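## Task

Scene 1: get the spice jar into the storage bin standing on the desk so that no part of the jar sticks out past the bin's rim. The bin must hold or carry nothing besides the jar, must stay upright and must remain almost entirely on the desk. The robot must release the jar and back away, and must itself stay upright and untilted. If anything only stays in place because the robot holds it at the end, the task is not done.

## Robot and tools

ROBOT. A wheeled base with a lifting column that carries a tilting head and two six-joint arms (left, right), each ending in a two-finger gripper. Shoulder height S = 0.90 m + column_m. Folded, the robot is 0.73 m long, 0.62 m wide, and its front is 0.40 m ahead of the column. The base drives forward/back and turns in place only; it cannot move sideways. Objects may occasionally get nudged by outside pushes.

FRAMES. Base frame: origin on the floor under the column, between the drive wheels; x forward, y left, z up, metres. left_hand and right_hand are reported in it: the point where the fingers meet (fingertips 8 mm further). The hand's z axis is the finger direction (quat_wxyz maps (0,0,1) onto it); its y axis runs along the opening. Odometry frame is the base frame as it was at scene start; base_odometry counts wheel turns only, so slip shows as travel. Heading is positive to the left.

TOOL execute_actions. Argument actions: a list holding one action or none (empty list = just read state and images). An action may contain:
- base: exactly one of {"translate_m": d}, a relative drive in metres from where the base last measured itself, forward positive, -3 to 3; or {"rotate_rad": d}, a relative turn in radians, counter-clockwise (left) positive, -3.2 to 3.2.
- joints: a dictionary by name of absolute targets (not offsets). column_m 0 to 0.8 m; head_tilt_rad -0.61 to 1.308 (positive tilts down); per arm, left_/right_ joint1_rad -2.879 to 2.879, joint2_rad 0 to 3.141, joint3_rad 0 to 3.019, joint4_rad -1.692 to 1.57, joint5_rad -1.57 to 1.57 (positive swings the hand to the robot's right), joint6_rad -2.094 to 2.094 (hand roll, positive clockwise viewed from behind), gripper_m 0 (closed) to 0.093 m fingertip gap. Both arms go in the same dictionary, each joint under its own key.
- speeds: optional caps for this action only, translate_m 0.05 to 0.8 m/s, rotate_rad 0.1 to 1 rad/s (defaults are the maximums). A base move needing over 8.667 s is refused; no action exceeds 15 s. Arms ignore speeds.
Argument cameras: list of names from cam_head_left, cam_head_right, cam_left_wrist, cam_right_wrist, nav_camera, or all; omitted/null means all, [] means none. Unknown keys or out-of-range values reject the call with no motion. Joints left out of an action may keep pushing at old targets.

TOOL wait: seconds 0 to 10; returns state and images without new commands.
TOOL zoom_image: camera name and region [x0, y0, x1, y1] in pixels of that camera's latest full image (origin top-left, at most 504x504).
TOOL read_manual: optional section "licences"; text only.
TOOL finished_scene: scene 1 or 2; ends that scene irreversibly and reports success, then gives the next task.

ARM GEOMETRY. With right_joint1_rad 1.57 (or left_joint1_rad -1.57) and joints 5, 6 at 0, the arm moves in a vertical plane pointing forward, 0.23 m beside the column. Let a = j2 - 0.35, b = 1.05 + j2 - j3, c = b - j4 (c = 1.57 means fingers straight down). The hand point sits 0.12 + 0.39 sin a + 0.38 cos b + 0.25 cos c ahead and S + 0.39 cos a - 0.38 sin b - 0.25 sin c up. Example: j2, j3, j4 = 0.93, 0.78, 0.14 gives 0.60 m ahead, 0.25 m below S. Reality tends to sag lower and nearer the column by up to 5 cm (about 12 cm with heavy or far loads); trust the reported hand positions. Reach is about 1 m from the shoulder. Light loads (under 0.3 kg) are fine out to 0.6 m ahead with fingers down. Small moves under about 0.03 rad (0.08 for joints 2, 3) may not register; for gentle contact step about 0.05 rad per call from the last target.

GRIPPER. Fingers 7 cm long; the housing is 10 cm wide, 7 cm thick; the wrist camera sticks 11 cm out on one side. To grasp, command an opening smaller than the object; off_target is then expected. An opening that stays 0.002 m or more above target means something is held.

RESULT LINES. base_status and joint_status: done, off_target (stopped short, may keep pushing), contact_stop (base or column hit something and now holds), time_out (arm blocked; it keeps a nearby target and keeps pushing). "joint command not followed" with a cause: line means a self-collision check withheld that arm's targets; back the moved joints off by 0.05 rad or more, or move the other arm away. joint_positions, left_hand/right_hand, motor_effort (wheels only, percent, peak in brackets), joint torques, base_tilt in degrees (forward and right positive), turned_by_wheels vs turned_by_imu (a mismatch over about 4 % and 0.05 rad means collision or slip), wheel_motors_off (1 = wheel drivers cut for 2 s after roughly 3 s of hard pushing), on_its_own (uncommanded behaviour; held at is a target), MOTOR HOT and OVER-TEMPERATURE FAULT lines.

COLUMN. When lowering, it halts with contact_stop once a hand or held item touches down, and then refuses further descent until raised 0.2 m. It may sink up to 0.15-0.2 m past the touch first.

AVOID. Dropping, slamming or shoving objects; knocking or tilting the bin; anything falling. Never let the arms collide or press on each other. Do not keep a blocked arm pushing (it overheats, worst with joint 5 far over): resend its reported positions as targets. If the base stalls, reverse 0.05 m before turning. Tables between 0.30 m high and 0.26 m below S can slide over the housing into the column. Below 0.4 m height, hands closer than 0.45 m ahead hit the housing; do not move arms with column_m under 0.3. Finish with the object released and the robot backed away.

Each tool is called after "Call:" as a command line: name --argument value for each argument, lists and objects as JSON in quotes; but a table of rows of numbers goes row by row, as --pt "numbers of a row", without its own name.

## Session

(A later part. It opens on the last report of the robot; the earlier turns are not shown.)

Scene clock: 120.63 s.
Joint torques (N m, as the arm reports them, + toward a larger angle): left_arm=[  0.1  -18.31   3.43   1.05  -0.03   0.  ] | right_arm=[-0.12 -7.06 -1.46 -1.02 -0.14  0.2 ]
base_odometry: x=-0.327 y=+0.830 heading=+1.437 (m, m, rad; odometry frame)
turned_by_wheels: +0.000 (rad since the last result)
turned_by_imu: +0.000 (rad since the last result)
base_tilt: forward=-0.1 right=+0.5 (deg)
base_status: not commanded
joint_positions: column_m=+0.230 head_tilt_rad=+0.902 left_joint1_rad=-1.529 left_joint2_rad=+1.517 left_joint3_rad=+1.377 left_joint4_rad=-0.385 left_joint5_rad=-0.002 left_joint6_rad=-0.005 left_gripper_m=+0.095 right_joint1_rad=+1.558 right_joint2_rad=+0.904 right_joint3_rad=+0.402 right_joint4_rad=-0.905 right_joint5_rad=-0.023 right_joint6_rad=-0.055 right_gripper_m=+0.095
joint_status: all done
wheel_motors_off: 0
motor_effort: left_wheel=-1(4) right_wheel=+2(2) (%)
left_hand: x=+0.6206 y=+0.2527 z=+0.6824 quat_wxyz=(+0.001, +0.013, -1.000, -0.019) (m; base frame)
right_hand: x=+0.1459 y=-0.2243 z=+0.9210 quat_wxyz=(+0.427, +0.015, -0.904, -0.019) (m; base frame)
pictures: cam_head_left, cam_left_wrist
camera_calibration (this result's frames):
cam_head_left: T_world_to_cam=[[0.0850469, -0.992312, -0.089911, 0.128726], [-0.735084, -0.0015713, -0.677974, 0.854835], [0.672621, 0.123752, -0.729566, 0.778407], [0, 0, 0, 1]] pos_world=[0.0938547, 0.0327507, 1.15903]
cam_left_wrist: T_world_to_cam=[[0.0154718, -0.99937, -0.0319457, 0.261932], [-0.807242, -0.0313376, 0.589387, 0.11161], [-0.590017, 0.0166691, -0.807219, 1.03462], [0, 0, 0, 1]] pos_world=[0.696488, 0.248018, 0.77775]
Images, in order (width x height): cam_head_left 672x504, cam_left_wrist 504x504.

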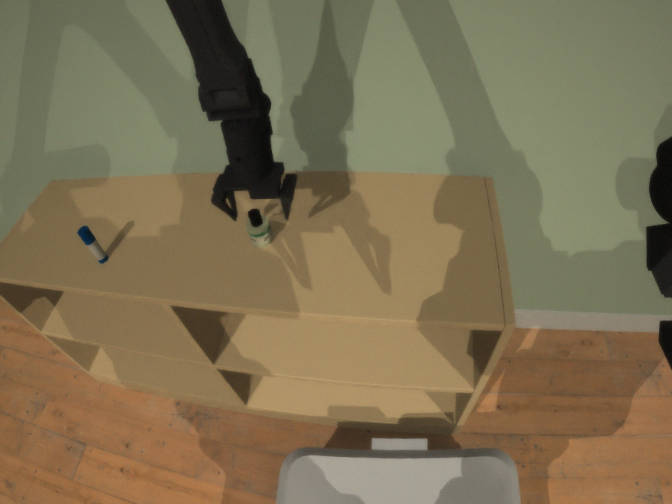

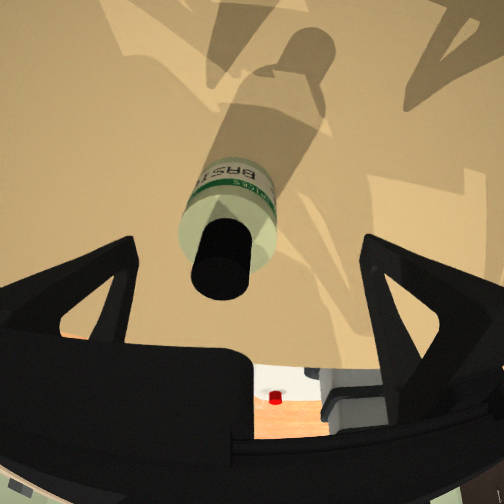

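Call:
execute_actions --actions '[{"joints":{"left_joint1_rad":-1.5}}]' --cameras '[]'

Call:
execute_actions --actions '[{"joints":{"column_m":0.18}}]' --cameras '["cam_head_left","cam_left_wrist"]'

Scene clock: 124.47 s.
Joint torques (N m, as the arm reports them, + toward a larger angle): left_arm=[  1.1  -18.28   3.46   1.09  -0.06   0.  ] | right_arm=[-0.11 -7.07 -1.47 -1.01 -0.14  0.2 ]
base_odometry: x=-0.327 y=+0.830 heading=+1.437 (m, m, rad; odometry frame)
turned_by_wheels: +0.000 (rad since the last result)
turned_by_imu: +0.000 (rad since the last result)
base_tilt: forward=-0.1 right=+0.4 (deg)
base_status: not commanded
joint_positions: column_m=+0.230 head_tilt_rad=+0.902 left_joint1_rad=-1.504 left_joint2_rad=+1.517 left_joint3_rad=+1.377 left_joint4_rad=-0.385 left_joint5_rad=-0.002 left_joint6_rad=-0.005 left_gripper_m=+0.095 right_joint1_rad=+1.558 right_joint2_rad=+0.904 right_joint3_rad=+0.402 right_joint4_rad=-0.905 right_joint5_rad=-0.023 right_joint6_rad=-0.055 right_gripper_m=+0.095
joint_status: all done
wheel_motors_off: 0
motor_effort: left_wheel=-2(3) right_wheel=+2(2) (%)
left_hand: x=+0.6202 y=+0.2690 z=+0.6832 quat_wxyz=(+0.001, +0.019, -0.999, -0.030) (m; base frame)
right_hand: x=+0.1459 y=-0.2243 z=+0.9210 quat_wxyz=(+0.427, +0.015, -0.904, -0.019) (m; base frame)
pictures: none
No camera images: the call's "cameras" was empty. Leave "cameras" out to get every camera's image.

Scene clock: 125.73 s.
Joint torques (N m, as the arm reports them, + toward a larger angle): left_arm=[  1.2  -18.25   3.37   1.14  -0.07  -0.03] | right_arm=[-0.06 -7.07 -1.46 -1.02 -0.14  0.21]
base_odometry: x=-0.327 y=+0.830 heading=+1.437 (m, m, rad; odometry frame)
turned_by_wheels: +0.000 (rad since the last result)
turned_by_imu: +0.000 (rad since the last result)
base_tilt: forward=-0.2 right=+0.6 (deg)
base_status: not commanded
joint_positions: column_m=+0.180 head_tilt_rad=+0.902 left_joint1_rad=-1.504 left_joint2_rad=+1.517 left_joint3_rad=+1.377 left_joint4_rad=-0.385 left_joint5_rad=-0.001 left_joint6_rad=-0.005 left_gripper_m=+0.095 right_joint1_rad=+1.558 right_joint2_rad=+0.904 right_joint3_rad=+0.402 right_joint4_rad=-0.905 right_joint5_rad=-0.023 right_joint6_rad=-0.055 right_gripper_m=+0.095
joint_status: all done
wheel_motors_off: 0
motor_effort: left_wheel=-4(5) right_wheel=+3(2) (%)
left_hand: x=+0.6202 y=+0.2689 z=+0.6332 quat_wxyz=(+0.001, +0.019, -0.999, -0.029) (m; base frame)
right_hand: x=+0.1459 y=-0.2243 z=+0.8710 quat_wxyz=(+0.427, +0.015, -0.904, -0.019) (m; base frame)
pictures: cam_head_left, cam_left_wrist
camera_calibration (this result's frames):
cam_head_left: T_world_to_cam=[[0.0850469, -0.992312, -0.089911, 0.124231], [-0.735084, -0.0015713, -0.677974, 0.820941], [0.672621, 0.123752, -0.729566, 0.741934], [0, 0, 0, 1]] pos_world=[0.0938547, 0.0327507, 1.10904]
cam_left_wrist: T_world_to_cam=[[0.0274757, -0.998236, -0.0526322, 0.281926], [-0.806736, -0.0532341, 0.58851, 0.146908], [-0.590273, 0.0262906, -0.806775, 0.991642], [0, 0, 0, 1]] pos_world=[0.69611, 0.263178, 0.728413]
Images, in order (width x height): cam_head_left 672x504, cam_left_wrist 504x504.

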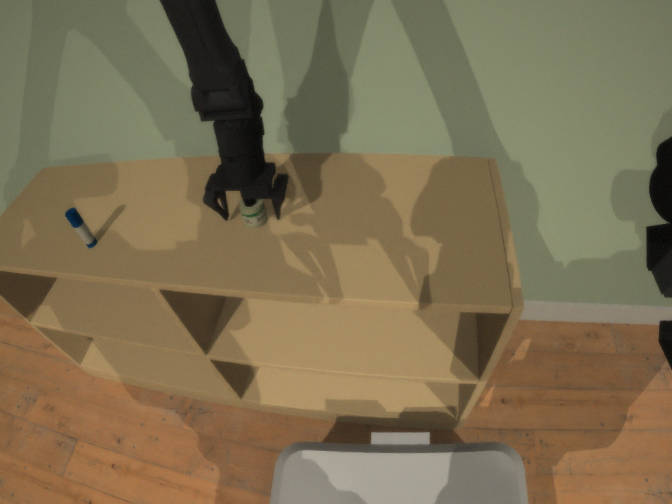

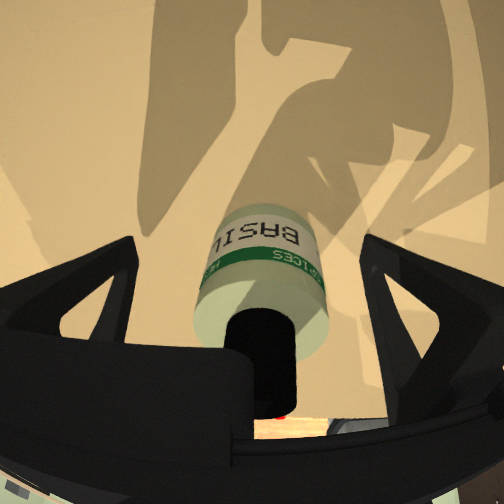

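Call:
execute_actions --actions '[{"joints":{"column_m":0.165}}]' --cameras '[]'

Call:
execute_actions --actions '[{"joints":{"left_gripper_m":0.02}}]' --cameras '[]'

Call:
execute_actions --actions '[{"joints":{"column_m":0.5,"head_tilt_rad":0.6}}]' --cameras '["cam_head_left","cam_left_wrist"]'

Scene clock: 130.77 s.
Joint torques (N m, as the arm reports them, + toward a larger angle): left_arm=[  0.83 -16.23   3.55   1.11  -0.26  -0.08] | right_arm=[-0.13 -7.1  -1.51 -1.03 -0.14  0.2 ]
base_odometry: x=-0.327 y=+0.830 heading=+1.437 (m, m, rad; odometry frame)
turned_by_wheels: +0.000 (rad since the last result)
turned_by_imu: +0.000 (rad since the last result)
base_tilt: forward=-0.1 right=+0.6 (deg)
base_status: not commanded
joint_positions: column_m=+0.165 head_tilt_rad=+0.902 left_joint1_rad=-1.504 left_joint2_rad=+1.489 left_joint3_rad=+1.377 left_joint4_rad=-0.385 left_joint5_rad=+0.004 left_joint6_rad=+0.003 left_gripper_m=+0.095 right_joint1_rad=+1.558 right_joint2_rad=+0.904 right_joint3_rad=+0.402 right_joint4_rad=-0.905 right_joint5_rad=-0.023 right_joint6_rad=-0.055 right_gripper_m=+0.095
joint_status: all done
wheel_motors_off: 0
motor_effort: left_wheel=-3(4) right_wheel=+3(2) (%)
left_hand: x=+0.6327 y=+0.2676 z=+0.6323 quat_wxyz=(-0.013, +0.015, -0.999, -0.027) (m; base frame)
right_hand: x=+0.1459 y=-0.2243 z=+0.8560 quat_wxyz=(+0.427, +0.015, -0.904, -0.019) (m; base frame)
pictures: none
No camera images: the call's "cameras" was empty. Leave "cameras" out to get every camera's image.

Scene clock: 131.43 s.
Joint torques (N m, as the arm reports them, + toward a larger angle): left_arm=[  0.95 -16.36   3.42   1.13  -0.23  -0.06] | right_arm=[-0.12 -6.98 -1.45 -1.02 -0.14  0.2 ]
base_odometry: x=-0.327 y=+0.830 heading=+1.437 (m, m, rad; odometry frame)
turned_by_wheels: +0.000 (rad since the last result)
turned_by_imu: +0.000 (rad since the last result)
base_tilt: forward=-0.2 right=+0.5 (deg)
base_status: not commanded
joint_positions: column_m=+0.165 head_tilt_rad=+0.902 left_joint1_rad=-1.504 left_joint2_rad=+1.491 left_joint3_rad=+1.377 left_joint4_rad=-0.385 left_joint5_rad=+0.003 left_joint6_rad=+0.003 left_gripper_m=+0.041 right_joint1_rad=+1.558 right_joint2_rad=+0.904 right_joint3_rad=+0.402 right_joint4_rad=-0.905 right_joint5_rad=-0.023 right_joint6_rad=-0.055 right_gripper_m=+0.095
joint_status: left_gripper_m off_target (ended at +0.041, target +0.020)
wheel_motors_off: 0
motor_effort: left_wheel=-4(3) right_wheel=+3(3) (%)
left_hand: x=+0.6319 y=+0.2675 z=+0.6314 quat_wxyz=(-0.012, +0.015, -0.999, -0.027) (m; base frame)
right_hand: x=+0.1459 y=-0.2243 z=+0.8560 quat_wxyz=(+0.427, +0.015, -0.904, -0.019) (m; base frame)
pictures: none
No camera images: the call's "cameras" was empty. Leave "cameras" out to get every camera's image.

Scene clock: 136.40 s.
Joint torques (N m, as the arm reports them, + toward a larger angle): left_arm=[  0.86 -17.79   3.45   1.09  -0.23  -0.09] | right_arm=[-0.12 -7.06 -1.46 -1.01 -0.14  0.2 ]
base_odometry: x=-0.327 y=+0.830 heading=+1.437 (m, m, rad; odometry frame)
turned_by_wheels: +0.000 (rad since the last result)
turned_by_imu: +0.000 (rad since the last result)
base_tilt: forward=-0.2 right=+0.5 (deg)
base_status: not commanded
joint_positions: column_m=+0.500 head_tilt_rad=+0.617 left_joint1_rad=-1.504 left_joint2_rad=+1.512 left_joint3_rad=+1.377 left_joint4_rad=-0.385 left_joint5_rad=+0.003 left_joint6_rad=+0.003 left_gripper_m=+0.041 right_joint1_rad=+1.558 right_joint2_rad=+0.904 right_joint3_rad=+0.402 right_joint4_rad=-0.905 right_joint5_rad=-0.023 right_joint6_rad=-0.055 right_gripper_m=+0.095
joint_status: all done
wheel_motors_off: 0
motor_effort: left_wheel=-3(3) right_wheel=+3(3) (%)
left_hand: x=+0.6226 y=+0.2678 z=+0.9556 quat_wxyz=(-0.002, +0.015, -1.000, -0.027) (m; base frame)
right_hand: x=+0.1459 y=-0.2243 z=+1.1908 quat_wxyz=(+0.427, +0.015, -0.904, -0.019) (m; base frame)
pictures: cam_head_left, cam_left_wrist
camera_calibration (this result's frames):
cam_head_left: T_world_to_cam=[[0.106859, -0.992312, -0.0624353, 0.111073], [-0.515317, -0.0015713, -0.856998, 1.29281], [0.850312, 0.123752, -0.511523, 0.64241], [0, 0, 0, 1]] pos_world=[0.108091, 0.0327507, 1.44348]
cam_left_wrist: T_world_to_cam=[[0.0199986, -0.998639, -0.0481738, 0.29829], [-0.81008, -0.0444249, 0.584633, -0.0375241], [-0.585978, 0.0273328, -0.809866, 1.25325], [0, 0, 0, 1]] pos_world=[0.698014, 0.261962, 1.05127]
Images, in order (width x height): cam_head_left 672x504, cam_left_wrist 504x504.

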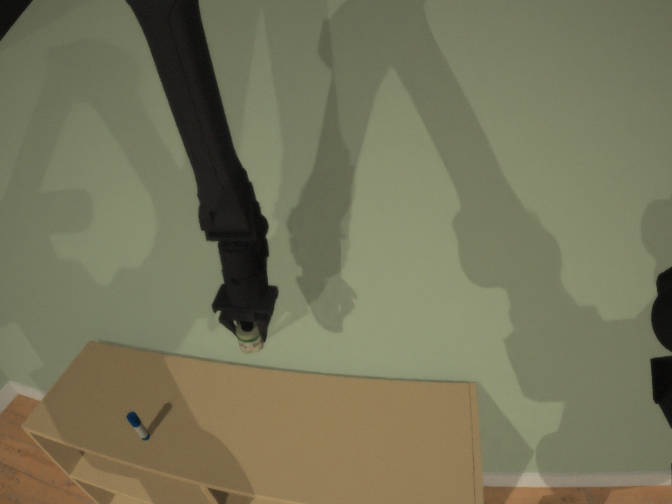

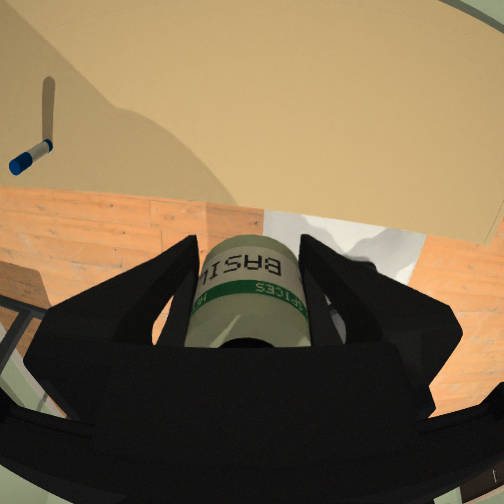

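Call:
execute_actions --actions '[{"base":{"translate_m":-0.4},"joints":{"column_m":0.65},"speeds":{"translate_m":0.4}}]' --cameras '[]'

Call:
execute_actions --actions '[{"base":{"rotate_rad":1.81},"speeds":{"rotate_rad":0.6}}]' --cameras '[]'

Call:
execute_actions --actions '[{"base":{"translate_m":0.8},"joints":{"head_tilt_rad":0.75},"speeds":{"translate_m":0.4}}]' --cameras '["cam_head_left","cam_head_right"]'

Scene clock: 150.80 s.
Joint torques (N m, as the arm reports them, + toward a larger angle): left_arm=[  0.41 -17.6    3.54   1.07  -0.2   -0.07] | right_arm=[-0.21 -7.11 -1.31 -1.04 -0.14  0.2 ]
base_odometry: x=-0.381 y=+0.433 heading=+1.435 (m, m, rad; odometry frame)
turned_by_wheels: -0.002 (rad since the last result)
turned_by_imu: -0.002 (rad since the last result)
base_tilt: forward=-0.2 right=+0.5 (deg)
base_status: done
joint_positions: column_m=+0.650 head_tilt_rad=+0.617 left_joint1_rad=-1.504 left_joint2_rad=+1.512 left_joint3_rad=+1.377 left_joint4_rad=-0.385 left_joint5_rad=+0.002 left_joint6_rad=+0.003 left_gripper_m=+0.041 right_joint1_rad=+1.558 right_joint2_rad=+0.904 right_joint3_rad=+0.400 right_joint4_rad=-0.905 right_joint5_rad=-0.023 right_joint6_rad=-0.055 right_gripper_m=+0.095
joint_status: all done
wheel_motors_off: 0
motor_effort: left_wheel=+0(58) right_wheel=+2(55) (%)
left_hand: x=+0.6220 y=+0.2680 z=+1.1054 quat_wxyz=(-0.001, +0.015, -1.000, -0.028) (m; base frame)
right_hand: x=+0.1446 y=-0.2243 z=+1.3412 quat_wxyz=(+0.428, +0.014, -0.903, -0.019) (m; base frame)
pictures: none
No camera images: the call's "cameras" was empty. Leave "cameras" out to get every camera's image.

Scene clock: 155.00 s.
Joint torques (N m, as the arm reports them, + toward a larger angle): left_arm=[ -0.2  -18.28   3.51   1.07  -0.17  -0.09] | right_arm=[-0.09 -7.03 -1.31 -1.01 -0.14  0.2 ]
base_odometry: x=-0.381 y=+0.433 heading=-3.040 (m, m, rad; odometry frame)
turned_by_wheels: +1.809 (rad since the last result)
turned_by_imu: +1.785 (rad since the last result)
base_tilt: forward=-0.1 right=+0.5 (deg)
base_status: done
joint_positions: column_m=+0.650 head_tilt_rad=+0.617 left_joint1_rad=-1.499 left_joint2_rad=+1.512 left_joint3_rad=+1.377 left_joint4_rad=-0.385 left_joint5_rad=+0.002 left_joint6_rad=+0.003 left_gripper_m=+0.041 right_joint1_rad=+1.558 right_joint2_rad=+0.904 right_joint3_rad=+0.400 right_joint4_rad=-0.905 right_joint5_rad=-0.023 right_joint6_rad=-0.055 right_gripper_m=+0.095
joint_status: not commanded
wheel_motors_off: 0
motor_effort: left_wheel=-7(57) right_wheel=+9(62) (%)
left_hand: x=+0.6218 y=+0.2716 z=+1.1056 quat_wxyz=(-0.001, +0.017, -0.999, -0.030) (m; base frame)
right_hand: x=+0.1446 y=-0.2243 z=+1.3412 quat_wxyz=(+0.428, +0.014, -0.903, -0.019) (m; base frame)
pictures: none
No camera images: the call's "cameras" was empty. Leave "cameras" out to get every camera's image.

Scene clock: 158.60 s.
Joint torques (N m, as the arm reports them, + toward a larger angle): left_arm=[  0.56 -17.77   3.48   1.07  -0.17  -0.07] | right_arm=[-0.09 -6.99 -1.32 -1.03 -0.14  0.2 ]
base_odometry: x=-1.177 y=+0.352 heading=-3.039 (m, m, rad; odometry frame)
turned_by_wheels: +0.000 (rad since the last result)
turned_by_imu: -0.001 (rad since the last result)
base_tilt: forward=+0.0 right=+0.6 (deg)
base_status: done
joint_positions: column_m=+0.650 head_tilt_rad=+0.753 left_joint1_rad=-1.499 left_joint2_rad=+1.512 left_joint3_rad=+1.377 left_joint4_rad=-0.385 left_joint5_rad=+0.002 left_joint6_rad=+0.003 left_gripper_m=+0.041 right_joint1_rad=+1.558 right_joint2_rad=+0.904 right_joint3_rad=+0.399 right_joint4_rad=-0.905 right_joint5_rad=-0.023 right_joint6_rad=-0.055 right_gripper_m=+0.095
joint_status: all done
wheel_motors_off: 0
motor_effort: left_wheel=+1(55) right_wheel=+0(62) (%)
left_hand: x=+0.6218 y=+0.2716 z=+1.1056 quat_wxyz=(-0.001, +0.017, -0.999, -0.030) (m; base frame)
right_hand: x=+0.1444 y=-0.2243 z=+1.3413 quat_wxyz=(+0.428, +0.014, -0.903, -0.019) (m; base frame)
pictures: cam_head_left, cam_head_right
camera_calibration (this result's frames):
cam_head_left: T_world_to_cam=[[0.097451, -0.992312, -0.0762907, 0.143576], [-0.626303, -0.0015713, -0.779578, 1.30028], [0.773465, 0.123752, -0.621641, 0.903137], [0, 0, 0, 1]] pos_world=[0.101832, 0.0327507, 1.58605]
cam_head_right: T_world_to_cam=[[0.0914646, -0.99299, -0.0748673, 0.0698494], [-0.637631, -0.000651839, -0.770342, 1.2911], [0.764893, 0.118197, -0.633221, 0.919968], [0, 0, 0, 1]] pos_world=[0.113182, -0.0385358, 1.58236]
Images, in order (width x height): cam_head_left 672x504, cam_head_right 672x504.

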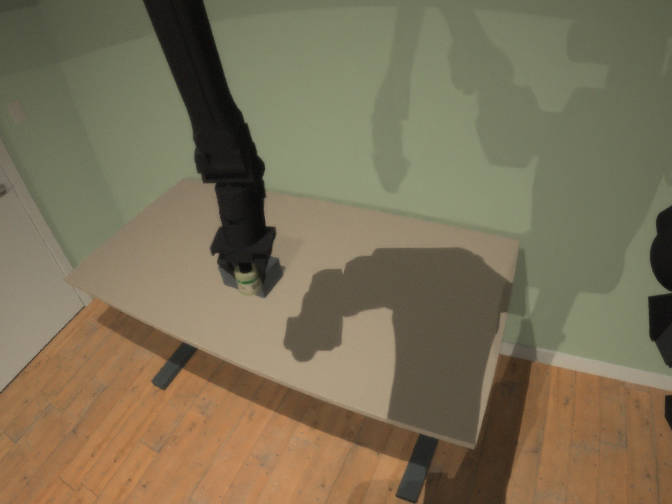

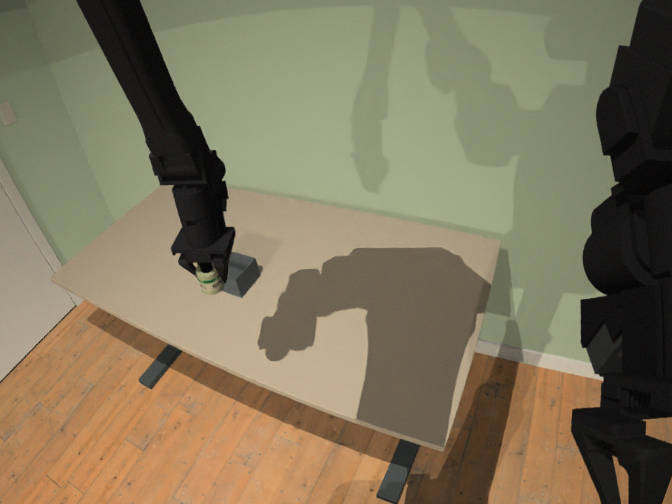

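Call:
execute_actions --actions '[{"base":{"rotate_rad":0.157},"speeds":{"rotate_rad":0.5}}]' --cameras '[]'

Call:
execute_actions --actions '[{"base":{"translate_m":0.3},"joints":{"head_tilt_rad":0.9},"speeds":{"translate_m":0.3}}]' --cameras '["cam_head_left","cam_head_right","cam_left_wrist","nav_camera"]'

Scene clock: 166.27 s.
Joint torques (N m, as the arm reports them, + toward a larger angle): left_arm=[  0.65 -17.62   3.44   1.01  -0.16  -0.04] | right_arm=[-0.07 -6.94 -1.28 -1.02 -0.14  0.2 ]
base_odometry: x=-1.177 y=+0.352 heading=-2.884 (m, m, rad; odometry frame)
turned_by_wheels: +0.155 (rad since the last result)
turned_by_imu: +0.151 (rad since the last result)
base_tilt: forward=-0.1 right=+0.5 (deg)
base_status: done
joint_positions: column_m=+0.650 head_tilt_rad=+0.753 left_joint1_rad=-1.498 left_joint2_rad=+1.512 left_joint3_rad=+1.377 left_joint4_rad=-0.385 left_joint5_rad=+0.001 left_joint6_rad=+0.003 left_gripper_m=+0.041 right_joint1_rad=+1.558 right_joint2_rad=+0.904 right_joint3_rad=+0.399 right_joint4_rad=-0.905 right_joint5_rad=-0.023 right_joint6_rad=-0.055 right_gripper_m=+0.095
joint_status: not commanded
wheel_motors_off: 0
motor_effort: left_wheel=-2(61) right_wheel=+4(62) (%)
left_hand: x=+0.6218 y=+0.2724 z=+1.1056 quat_wxyz=(-0.001, +0.017, -0.999, -0.031) (m; base frame)
right_hand: x=+0.1444 y=-0.2243 z=+1.3413 quat_wxyz=(+0.428, +0.014, -0.903, -0.019) (m; base frame)
pictures: none
No camera images: the call's "cameras" was empty. Leave "cameras" out to get every camera's image.

Scene clock: 168.47 s.
Joint torques (N m, as the arm reports them, + toward a larger angle): left_arm=[  1.04 -18.14   3.13   0.85  -0.09  -0.1 ] | right_arm=[-0.03 -6.77 -1.09 -0.94 -0.14  0.2 ]
base_odometry: x=-1.391 y=+0.296 heading=-2.966 (m, m, rad; odometry frame)
turned_by_wheels: -0.081 (rad since the last result)
turned_by_imu: -0.087 (rad since the last result)
base_tilt: forward=-0.1 right=+0.5 (deg)
base_status: translate_m contact_stop (by the wheels' count: +0.222 of +0.300)
joint_positions: column_m=+0.650 head_tilt_rad=+0.906 left_joint1_rad=-1.502 left_joint2_rad=+1.517 left_joint3_rad=+1.381 left_joint4_rad=-0.379 left_joint5_rad=+0.001 left_joint6_rad=+0.003 left_gripper_m=+0.041 right_joint1_rad=+1.558 right_joint2_rad=+0.902 right_joint3_rad=+0.397 right_joint4_rad=-0.907 right_joint5_rad=-0.023 right_joint6_rad=-0.055 right_gripper_m=+0.095
joint_status: all done
wheel_motors_off: 0
motor_effort: left_wheel=+1(100) right_wheel=-2(100) (%)
left_hand: x=+0.6238 y=+0.2700 z=+1.1037 quat_wxyz=(-0.004, +0.016, -0.999, -0.030) (m; base frame)
right_hand: x=+0.1432 y=-0.2242 z=+1.3423 quat_wxyz=(+0.429, +0.014, -0.903, -0.019) (m; base frame)
pictures: cam_head_left, cam_head_right, cam_left_wrist, nav_camera
camera_calibration (this result's frames):
cam_head_left: T_world_to_cam=[[0.084685, -0.992312, -0.0902519, 0.167059], [-0.737801, -0.0015713, -0.675016, 1.13484], [0.669685, 0.123752, -0.732262, 1.08934], [0, 0, 0, 1]] pos_world=[0.0936254, 0.0327507, 1.57879]
cam_head_right: T_world_to_cam=[[0.0789855, -0.99299, -0.0879327, 0.0918526], [-0.747589, -0.000651839, -0.664161, 1.12294], [0.659448, 0.118197, -0.7424, 1.10389], [0, 0, 0, 1]] pos_world=[0.104281, -0.0385358, 1.57342]
cam_left_wrist: T_world_to_cam=[[0.0211184, -0.998378, -0.0528804, 0.311956], [-0.812648, -0.0479514, 0.580778, -0.116207], [-0.582372, 0.030708, -0.812343, 1.37335], [0, 0, 0, 1]] pos_world=[0.698778, 0.263705, 1.19962]
Images, in order (width x height): cam_head_left 672x504, cam_head_right 672x504, cam_left_wrist 504x504, nav_camera 672x504.

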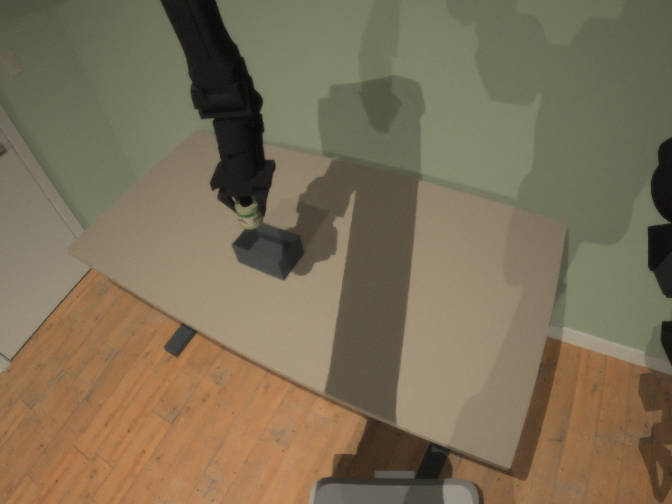

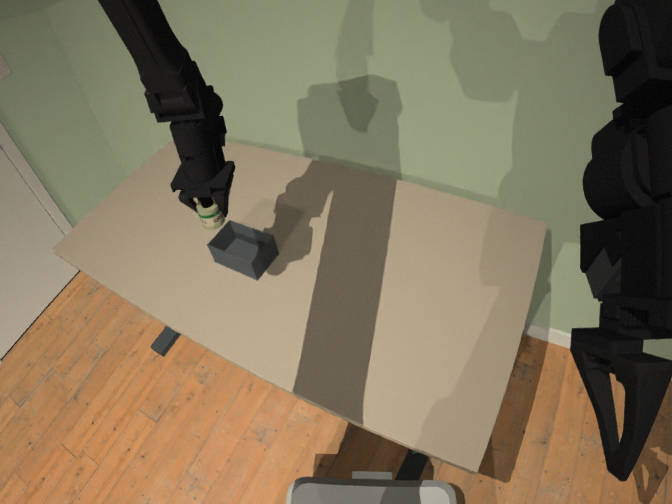

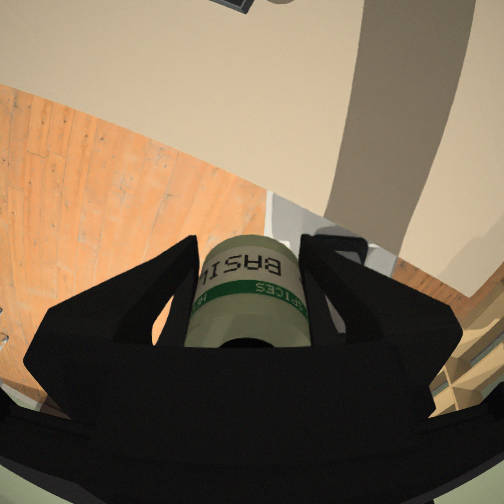

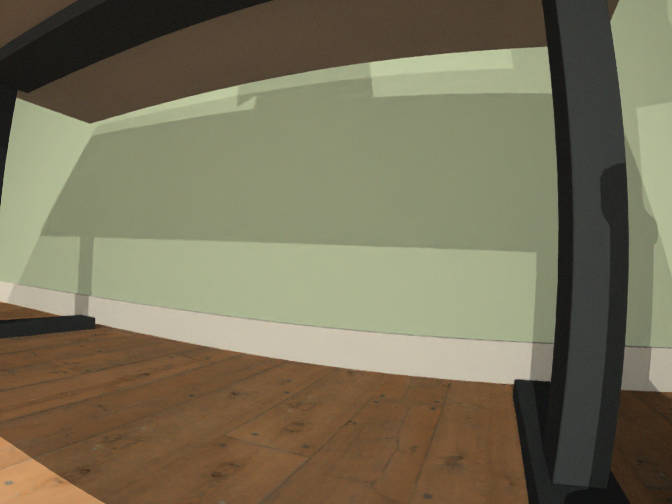

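Call:
execute_actions --actions '[{"joints":{"left_joint1_rad":-1.40,"left_joint2_rad":1.75,"left_joint3_rad":2.235,"left_joint4_rad":-0.785,"column_m":0.5}}]' --cameras '["cam_head_left","cam_head_right","cam_left_wrist"]'

Scene clock: 195.47 s.
Joint torques (N m, as the arm reports them, + toward a larger angle): left_arm=[  1.49 -23.74   7.86   1.18  -0.19  -0.08] | right_arm=[-0.11 -6.85 -1.09 -0.96 -0.14  0.21]
base_odometry: x=-1.391 y=+0.296 heading=-2.966 (m, m, rad; odometry frame)
turned_by_wheels: +0.000 (rad since the last result)
turned_by_imu: +0.000 (rad since the last result)
base_tilt: forward=-0.2 right=+0.5 (deg)
base_status: not commanded
joint_positions: column_m=+0.500 head_tilt_rad=+0.906 left_joint1_rad=-1.390 left_joint2_rad=+1.742 left_joint3_rad=+2.223 left_joint4_rad=-0.781 left_joint5_rad=+0.000 left_joint6_rad=+0.003 left_gripper_m=+0.041 right_joint1_rad=+1.558 right_joint2_rad=+0.902 right_joint3_rad=+0.397 right_joint4_rad=-0.907 right_joint5_rad=-0.023 right_joint6_rad=-0.055 right_gripper_m=+0.095
joint_status: all done
wheel_motors_off: 0
motor_effort: left_wheel=+2(2) right_wheel=-2(1) (%)
left_hand: x=+0.8741 y=+0.3550 z=+1.0352 quat_wxyz=(-0.111, +0.035, -0.990, -0.083) (m; base frame)
right_hand: x=+0.1432 y=-0.2242 z=+1.1923 quat_wxyz=(+0.429, +0.014, -0.903, -0.019) (m; base frame)
pictures: cam_head_left, cam_head_right, cam_left_wrist
camera_calibration (this result's frames):
cam_head_left: T_world_to_cam=[[0.084685, -0.992312, -0.0902519, 0.153527], [-0.737801, -0.0015713, -0.675016, 1.03362], [0.669685, 0.123752, -0.732262, 0.979539], [0, 0, 0, 1]] pos_world=[0.0936254, 0.0327507, 1.42885]
cam_head_right: T_world_to_cam=[[0.0789855, -0.99299, -0.0879327, 0.0786677], [-0.747589, -0.000651839, -0.664161, 1.02335], [0.659448, 0.118197, -0.7424, 0.992575], [0, 0, 0, 1]] pos_world=[0.104281, -0.0385358, 1.42348]
cam_left_wrist: T_world_to_cam=[[0.0755585, -0.985433, -0.152356, 0.43878], [-0.913767, -0.12959, 0.385014, 0.451057], [-0.39915, 0.110127, -0.910248, 1.37387], [0, 0, 0, 1]] pos_world=[0.927388, 0.339541, 1.14375]
Images, in order (width x height): cam_head_left 672x504, cam_head_right 672x504, cam_left_wrist 504x504.

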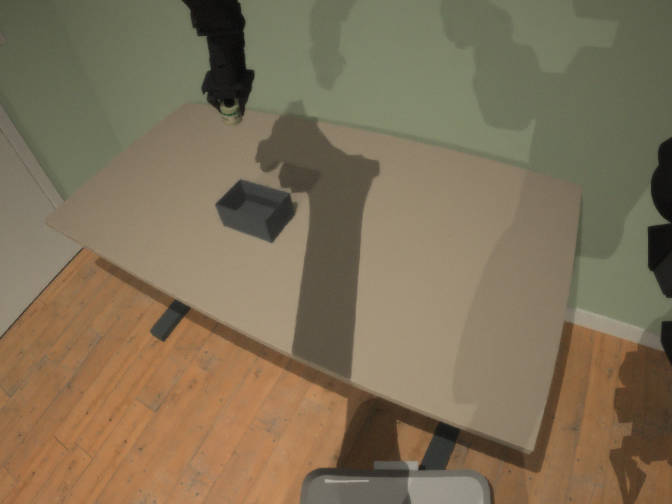

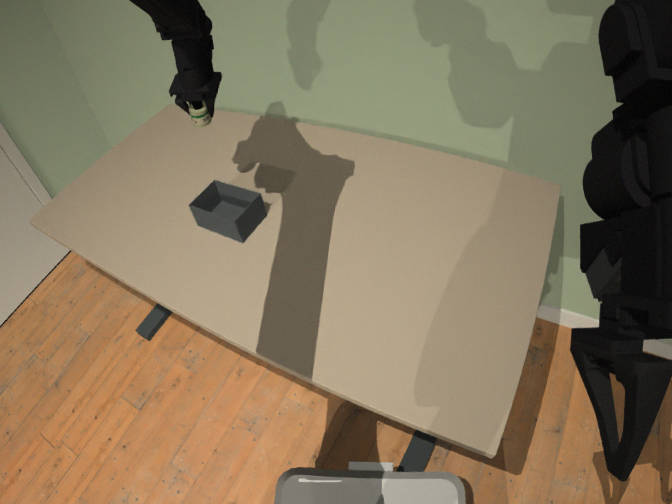

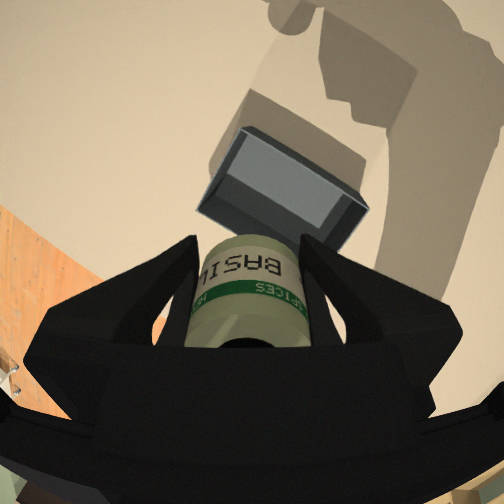

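Call:
execute_actions --actions '[{"joints":{"column_m":0.33}}]' --cameras '["cam_head_left","cam_left_wrist"]'

Scene clock: 205.50 s.
Joint torques (N m, as the arm reports them, + toward a larger angle): left_arm=[  1.71 -23.     7.79   1.2   -0.18  -0.1 ] | right_arm=[-0.08 -6.85 -1.09 -0.96 -0.14  0.21]
base_odometry: x=-1.391 y=+0.296 heading=-2.966 (m, m, rad; odometry frame)
turned_by_wheels: +0.000 (rad since the last result)
turned_by_imu: +0.000 (rad since the last result)
base_tilt: forward=-0.2 right=+0.5 (deg)
base_status: not commanded
joint_positions: column_m=+0.330 head_tilt_rad=+0.906 left_joint1_rad=-1.390 left_joint2_rad=+1.742 left_joint3_rad=+2.223 left_joint4_rad=-0.781 left_joint5_rad=+0.000 left_joint6_rad=+0.003 left_gripper_m=+0.041 right_joint1_rad=+1.558 right_joint2_rad=+0.902 right_joint3_rad=+0.397 right_joint4_rad=-0.907 right_joint5_rad=-0.023 right_joint6_rad=-0.055 right_gripper_m=+0.095
joint_status: all done
wheel_motors_off: 0
motor_effort: left_wheel=+2(3) right_wheel=-2(2) (%)
left_hand: x=+0.8739 y=+0.3551 z=+0.8649 quat_wxyz=(-0.111, +0.035, -0.990, -0.083) (m; base frame)
right_hand: x=+0.1432 y=-0.2242 z=+1.0223 quat_wxyz=(+0.429, +0.014, -0.903, -0.019) (m; base frame)
pictures: cam_head_left, cam_left_wrist
camera_calibration (this result's frames):
cam_head_left: T_world_to_cam=[[0.084685, -0.992312, -0.0902519, 0.138184], [-0.737801, -0.0015713, -0.675016, 0.91887], [0.669685, 0.123752, -0.732262, 0.855053], [0, 0, 0, 1]] pos_world=[0.0936254, 0.0327507, 1.25885]
cam_left_wrist: T_world_to_cam=[[0.0755598, -0.985434, -0.152351, 0.412873], [-0.913615, -0.129631, 0.385362, 0.516072], [-0.399498, 0.110072, -0.910102, 1.219], [0, 0, 0, 1]] pos_world=[0.927284, 0.33958, 0.973444]
Images, in order (width x height): cam_head_left 672x504, cam_left_wrist 504x504.

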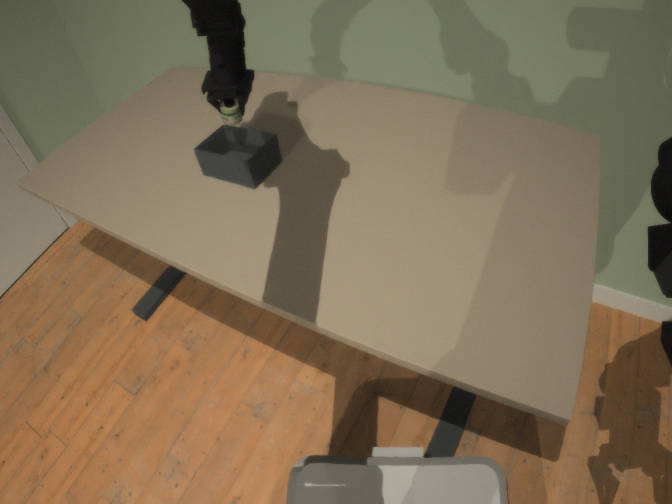

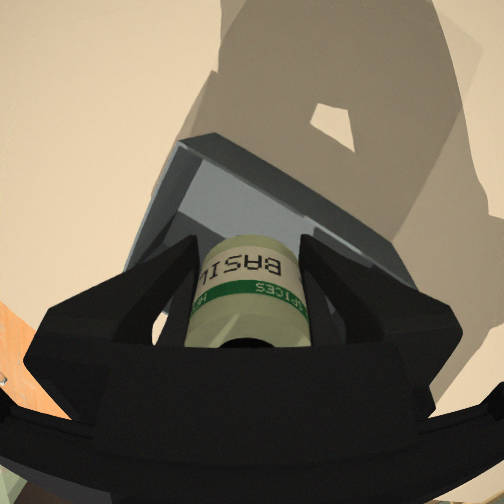

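Call:
execute_actions --actions '[{"base":{"translate_m":-0.06},"speeds":{"translate_m":0.1}}]' --cameras '[]'

Call:
execute_actions --actions '[{"joints":{"column_m":0.26}}]' --cameras '["cam_head_left","cam_left_wrist"]'

Scene clock: 215.50 s.
Joint torques (N m, as the arm reports them, + toward a larger angle): left_arm=[  1.79 -23.12   7.83   1.05  -0.17  -0.11] | right_arm=[-0.12 -6.67 -1.12 -1.   -0.14  0.21]
base_odometry: x=-1.332 y=+0.307 heading=-2.965 (m, m, rad; odometry frame)
turned_by_wheels: +0.001 (rad since the last result)
turned_by_imu: +0.001 (rad since the last result)
base_tilt: forward=-0.2 right=+0.6 (deg)
base_status: done
joint_positions: column_m=+0.330 head_tilt_rad=+0.906 left_joint1_rad=-1.391 left_joint2_rad=+1.742 left_joint3_rad=+2.223 left_joint4_rad=-0.782 left_joint5_rad=+0.000 left_joint6_rad=+0.003 left_gripper_m=+0.041 right_joint1_rad=+1.558 right_joint2_rad=+0.902 right_joint3_rad=+0.398 right_joint4_rad=-0.907 right_joint5_rad=-0.023 right_joint6_rad=-0.055 right_gripper_m=+0.095
joint_status: not commanded
wheel_motors_off: 0
motor_effort: left_wheel=-4(26) right_wheel=-3(65) (%)
left_hand: x=+0.8739 y=+0.3543 z=+0.8648 quat_wxyz=(-0.111, +0.035, -0.990, -0.082) (m; base frame)
right_hand: x=+0.1436 y=-0.2242 z=+1.0222 quat_wxyz=(+0.429, +0.014, -0.903, -0.019) (m; base frame)
pictures: none
No camera images: the call's "cameras" was empty. Leave "cameras" out to get every camera's image.

Scene clock: 217.00 s.
Joint torques (N m, as the arm reports them, + toward a larger angle): left_arm=[  1.63 -23.47   7.84   1.2   -0.17  -0.11] | right_arm=[-0.09 -6.8  -1.15 -0.96 -0.14  0.2 ]
base_odometry: x=-1.332 y=+0.307 heading=-2.965 (m, m, rad; odometry frame)
turned_by_wheels: +0.000 (rad since the last result)
turned_by_imu: +0.000 (rad since the last result)
base_tilt: forward=-0.2 right=+0.5 (deg)
base_status: not commanded
joint_positions: column_m=+0.260 head_tilt_rad=+0.906 left_joint1_rad=-1.391 left_joint2_rad=+1.742 left_joint3_rad=+2.223 left_joint4_rad=-0.782 left_joint5_rad=+0.000 left_joint6_rad=+0.003 left_gripper_m=+0.041 right_joint1_rad=+1.558 right_joint2_rad=+0.902 right_joint3_rad=+0.398 right_joint4_rad=-0.907 right_joint5_rad=-0.023 right_joint6_rad=-0.055 right_gripper_m=+0.095
joint_status: all done
wheel_motors_off: 0
motor_effort: left_wheel=-2(3) right_wheel=-4(4) (%)
left_hand: x=+0.8738 y=+0.3543 z=+0.7945 quat_wxyz=(-0.111, +0.035, -0.990, -0.082) (m; base frame)
right_hand: x=+0.1436 y=-0.2242 z=+0.9522 quat_wxyz=(+0.429, +0.014, -0.903, -0.019) (m; base frame)
pictures: cam_head_left, cam_left_wrist
camera_calibration (this result's frames):
cam_head_left: T_world_to_cam=[[0.084685, -0.992312, -0.0902519, 0.131868], [-0.737801, -0.0015713, -0.675016, 0.871633], [0.669685, 0.123752, -0.732262, 0.80381], [0, 0, 0, 1]] pos_world=[0.0936254, 0.0327507, 1.18887]
cam_left_wrist: T_world_to_cam=[[0.0749985, -0.985629, -0.151363, 0.401152], [-0.913384, -0.128808, 0.386184, 0.541809], [-0.400131, 0.109289, -0.909918, 1.15563], [0, 0, 0, 1]] pos_world=[0.927196, 0.338879, 0.903006]
Images, in order (width x height): cam_head_left 672x504, cam_left_wrist 504x504.

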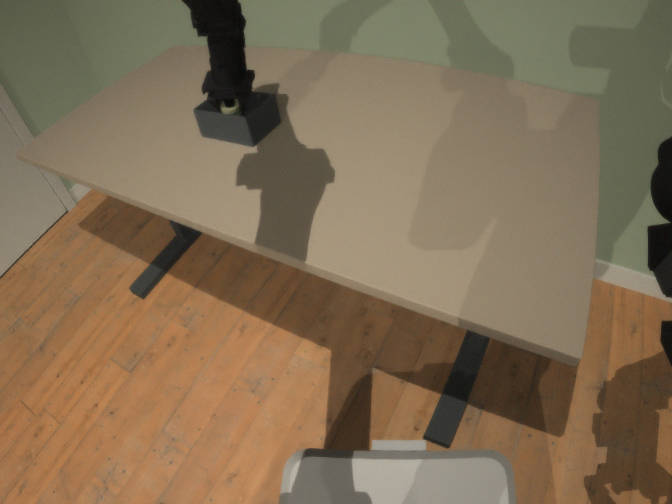

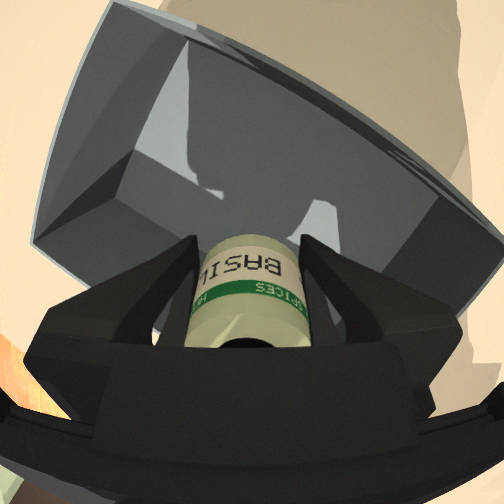

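Call:
execute_actions --actions '[{"joints":{"column_m":0.24}}]' --cameras '[]'

Call:
execute_actions --actions '[{"joints":{"left_gripper_m":0.06}}]' --cameras '[]'

Call:
execute_actions --actions '[{"joints":{"column_m":0.45}}]' --cameras '["cam_head_left","cam_left_wrist"]'

Scene clock: 221.13 s.
Joint torques (N m, as the arm reports them, + toward a larger angle): left_arm=[  1.47 -23.44   7.87   1.1   -0.2   -0.08] | right_arm=[-0.1  -6.84 -1.14 -0.96 -0.14  0.2 ]
base_odometry: x=-1.332 y=+0.307 heading=-2.965 (m, m, rad; odometry frame)
turned_by_wheels: +0.000 (rad since the last result)
turned_by_imu: +0.000 (rad since the last result)
base_tilt: forward=-0.1 right=+0.5 (deg)
base_status: not commanded
joint_positions: column_m=+0.240 head_tilt_rad=+0.906 left_joint1_rad=-1.391 left_joint2_rad=+1.743 left_joint3_rad=+2.223 left_joint4_rad=-0.782 left_joint5_rad=+0.000 left_joint6_rad=+0.003 left_gripper_m=+0.041 right_joint1_rad=+1.558 right_joint2_rad=+0.902 right_joint3_rad=+0.398 right_joint4_rad=-0.907 right_joint5_rad=-0.023 right_joint6_rad=-0.055 right_gripper_m=+0.095
joint_status: all done
wheel_motors_off: 0
motor_effort: left_wheel=-2(2) right_wheel=-4(5) (%)
left_hand: x=+0.8736 y=+0.3543 z=+0.7742 quat_wxyz=(-0.111, +0.035, -0.990, -0.082) (m; base frame)
right_hand: x=+0.1436 y=-0.2242 z=+0.9322 quat_wxyz=(+0.429, +0.014, -0.903, -0.019) (m; base frame)
pictures: none
No camera images: the call's "cameras" was empty. Leave "cameras" out to get every camera's image.

Scene clock: 221.70 s.
Joint torques (N m, as the arm reports them, + toward a larger angle): left_arm=[  1.47 -23.41   7.81   1.12  -0.19  -0.1 ] | right_arm=[-0.11 -6.81 -1.15 -0.96 -0.14  0.2 ]
base_odometry: x=-1.332 y=+0.307 heading=-2.965 (m, m, rad; odometry frame)
turned_by_wheels: +0.000 (rad since the last result)
turned_by_imu: +0.000 (rad since the last result)
base_tilt: forward=-0.2 right=+0.5 (deg)
base_status: not commanded
joint_positions: column_m=+0.240 head_tilt_rad=+0.906 left_joint1_rad=-1.391 left_joint2_rad=+1.743 left_joint3_rad=+2.223 left_joint4_rad=-0.782 left_joint5_rad=+0.000 left_joint6_rad=+0.003 left_gripper_m=+0.060 right_joint1_rad=+1.558 right_joint2_rad=+0.902 right_joint3_rad=+0.398 right_joint4_rad=-0.907 right_joint5_rad=-0.023 right_joint6_rad=-0.055 right_gripper_m=+0.095
joint_status: all done
wheel_motors_off: 0
motor_effort: left_wheel=-2(2) right_wheel=-5(5) (%)
left_hand: x=+0.8736 y=+0.3543 z=+0.7742 quat_wxyz=(-0.111, +0.035, -0.990, -0.082) (m; base frame)
right_hand: x=+0.1436 y=-0.2242 z=+0.9322 quat_wxyz=(+0.429, +0.014, -0.903, -0.019) (m; base frame)
pictures: none
No camera images: the call's "cameras" was empty. Leave "cameras" out to get every camera's image.

Scene clock: 225.03 s.
Joint torques (N m, as the arm reports them, + toward a larger angle): left_arm=[  1.54 -23.72   7.74   1.1   -0.17  -0.07] | right_arm=[-0.14 -6.75 -1.13 -0.97 -0.14  0.2 ]
base_odometry: x=-1.332 y=+0.307 heading=-2.965 (m, m, rad; odometry frame)
turned_by_wheels: +0.000 (rad since the last result)
turned_by_imu: +0.000 (rad since the last result)
base_tilt: forward=+0.0 right=+0.5 (deg)
base_status: not commanded
joint_positions: column_m=+0.450 head_tilt_rad=+0.906 left_joint1_rad=-1.391 left_joint2_rad=+1.743 left_joint3_rad=+2.223 left_joint4_rad=-0.782 left_joint5_rad=+0.000 left_joint6_rad=+0.003 left_gripper_m=+0.060 right_joint1_rad=+1.558 right_joint2_rad=+0.902 right_joint3_rad=+0.398 right_joint4_rad=-0.907 right_joint5_rad=-0.023 right_joint6_rad=-0.055 right_gripper_m=+0.095
joint_status: all done
wheel_motors_off: 0
motor_effort: left_wheel=-3(1) right_wheel=-5(5) (%)
left_hand: x=+0.8735 y=+0.3544 z=+0.9838 quat_wxyz=(-0.110, +0.035, -0.990, -0.082) (m; base frame)
right_hand: x=+0.1436 y=-0.2242 z=+1.1421 quat_wxyz=(+0.429, +0.014, -0.903, -0.019) (m; base frame)
pictures: cam_head_left, cam_left_wrist
camera_calibration (this result's frames):
cam_head_left: T_world_to_cam=[[0.084685, -0.992312, -0.090252, 0.149001], [-0.737801, -0.0015713, -0.675016, 0.999778], [0.669685, 0.123752, -0.732262, 0.942823], [0, 0, 0, 1]] pos_world=[0.0936253, 0.0327507, 1.37871]
cam_left_wrist: T_world_to_cam=[[0.0750011, -0.98563, -0.151352, 0.429872], [-0.913079, -0.128889, 0.386879, 0.467538], [-0.400827, 0.10918, -0.909625, 1.32808], [0, 0, 0, 1]] pos_world=[0.926988, 0.338956, 1.09223]
Images, in order (width x height): cam_head_left 672x504, cam_left_wrist 504x504.

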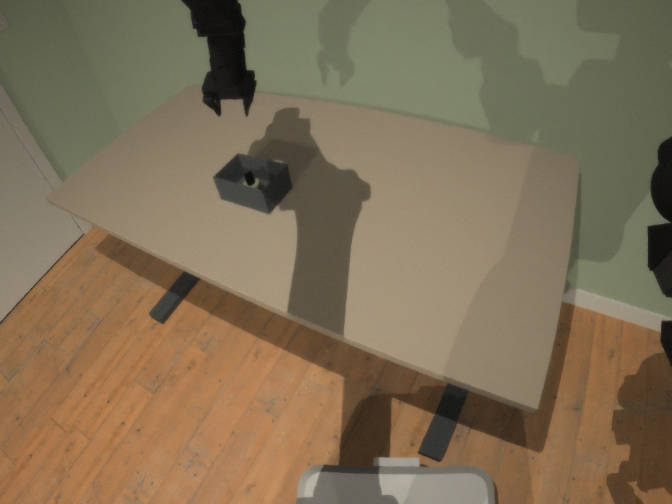

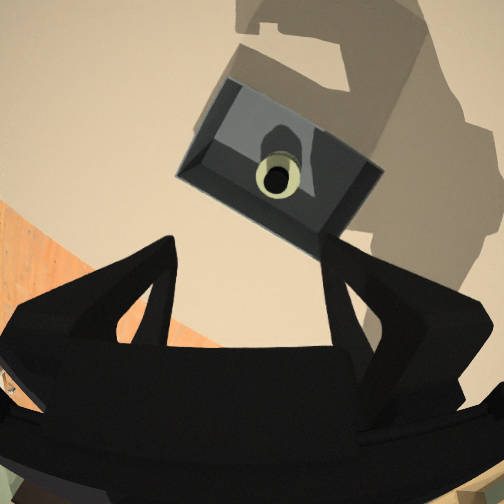

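Upright in the bin.

Call:
execute_actions --actions '[{"base":{"translate_m":-0.5}}]' --cameras '["cam_head_left"]'

Call:
finished_scene --scene 1

Scene clock: 231.73 s.
Joint torques (N m, as the arm reports them, + toward a larger angle): left_arm=[  1.85 -23.32   7.9    1.22  -0.18  -0.1 ] | right_arm=[-0.1  -6.68 -1.   -0.97 -0.14  0.2 ]
base_odometry: x=-0.840 y=+0.394 heading=-2.965 (m, m, rad; odometry frame)
turned_by_wheels: -0.001 (rad since the last result)
turned_by_imu: +0.000 (rad since the last result)
base_tilt: forward=-0.1 right=+0.5 (deg)
base_status: done
joint_positions: column_m=+0.450 head_tilt_rad=+0.906 left_joint1_rad=-1.392 left_joint2_rad=+1.743 left_joint3_rad=+2.223 left_joint4_rad=-0.782 left_joint5_rad=+0.000 left_joint6_rad=+0.003 left_gripper_m=+0.060 right_joint1_rad=+1.558 right_joint2_rad=+0.902 right_joint3_rad=+0.395 right_joint4_rad=-0.907 right_joint5_rad=-0.023 right_joint6_rad=-0.055 right_gripper_m=+0.095
joint_status: not commanded
wheel_motors_off: 0
motor_effort: left_wheel=+1(55) right_wheel=+1(66) (%)
left_hand: x=+0.8735 y=+0.3538 z=+0.9837 quat_wxyz=(-0.110, +0.034, -0.990, -0.082) (m; base frame)
right_hand: x=+0.1424 y=-0.2242 z=+1.1425 quat_wxyz=(+0.430, +0.014, -0.903, -0.019) (m; base frame)
pictures: cam_head_left
camera_calibration (this result's frames):
cam_head_left: T_world_to_cam=[[0.084685, -0.992312, -0.090252, 0.149001], [-0.737801, -0.0015713, -0.675016, 0.999778], [0.669685, 0.123752, -0.732262, 0.942823], [0, 0, 0, 1]] pos_world=[0.0936253, 0.0327507, 1.37871]
Images, in order (width x height): cam_head_left 672x504.

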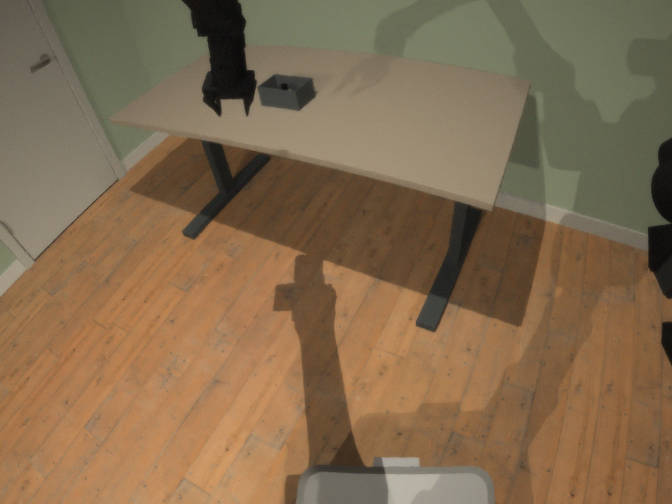

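The scene is finished: the task was done.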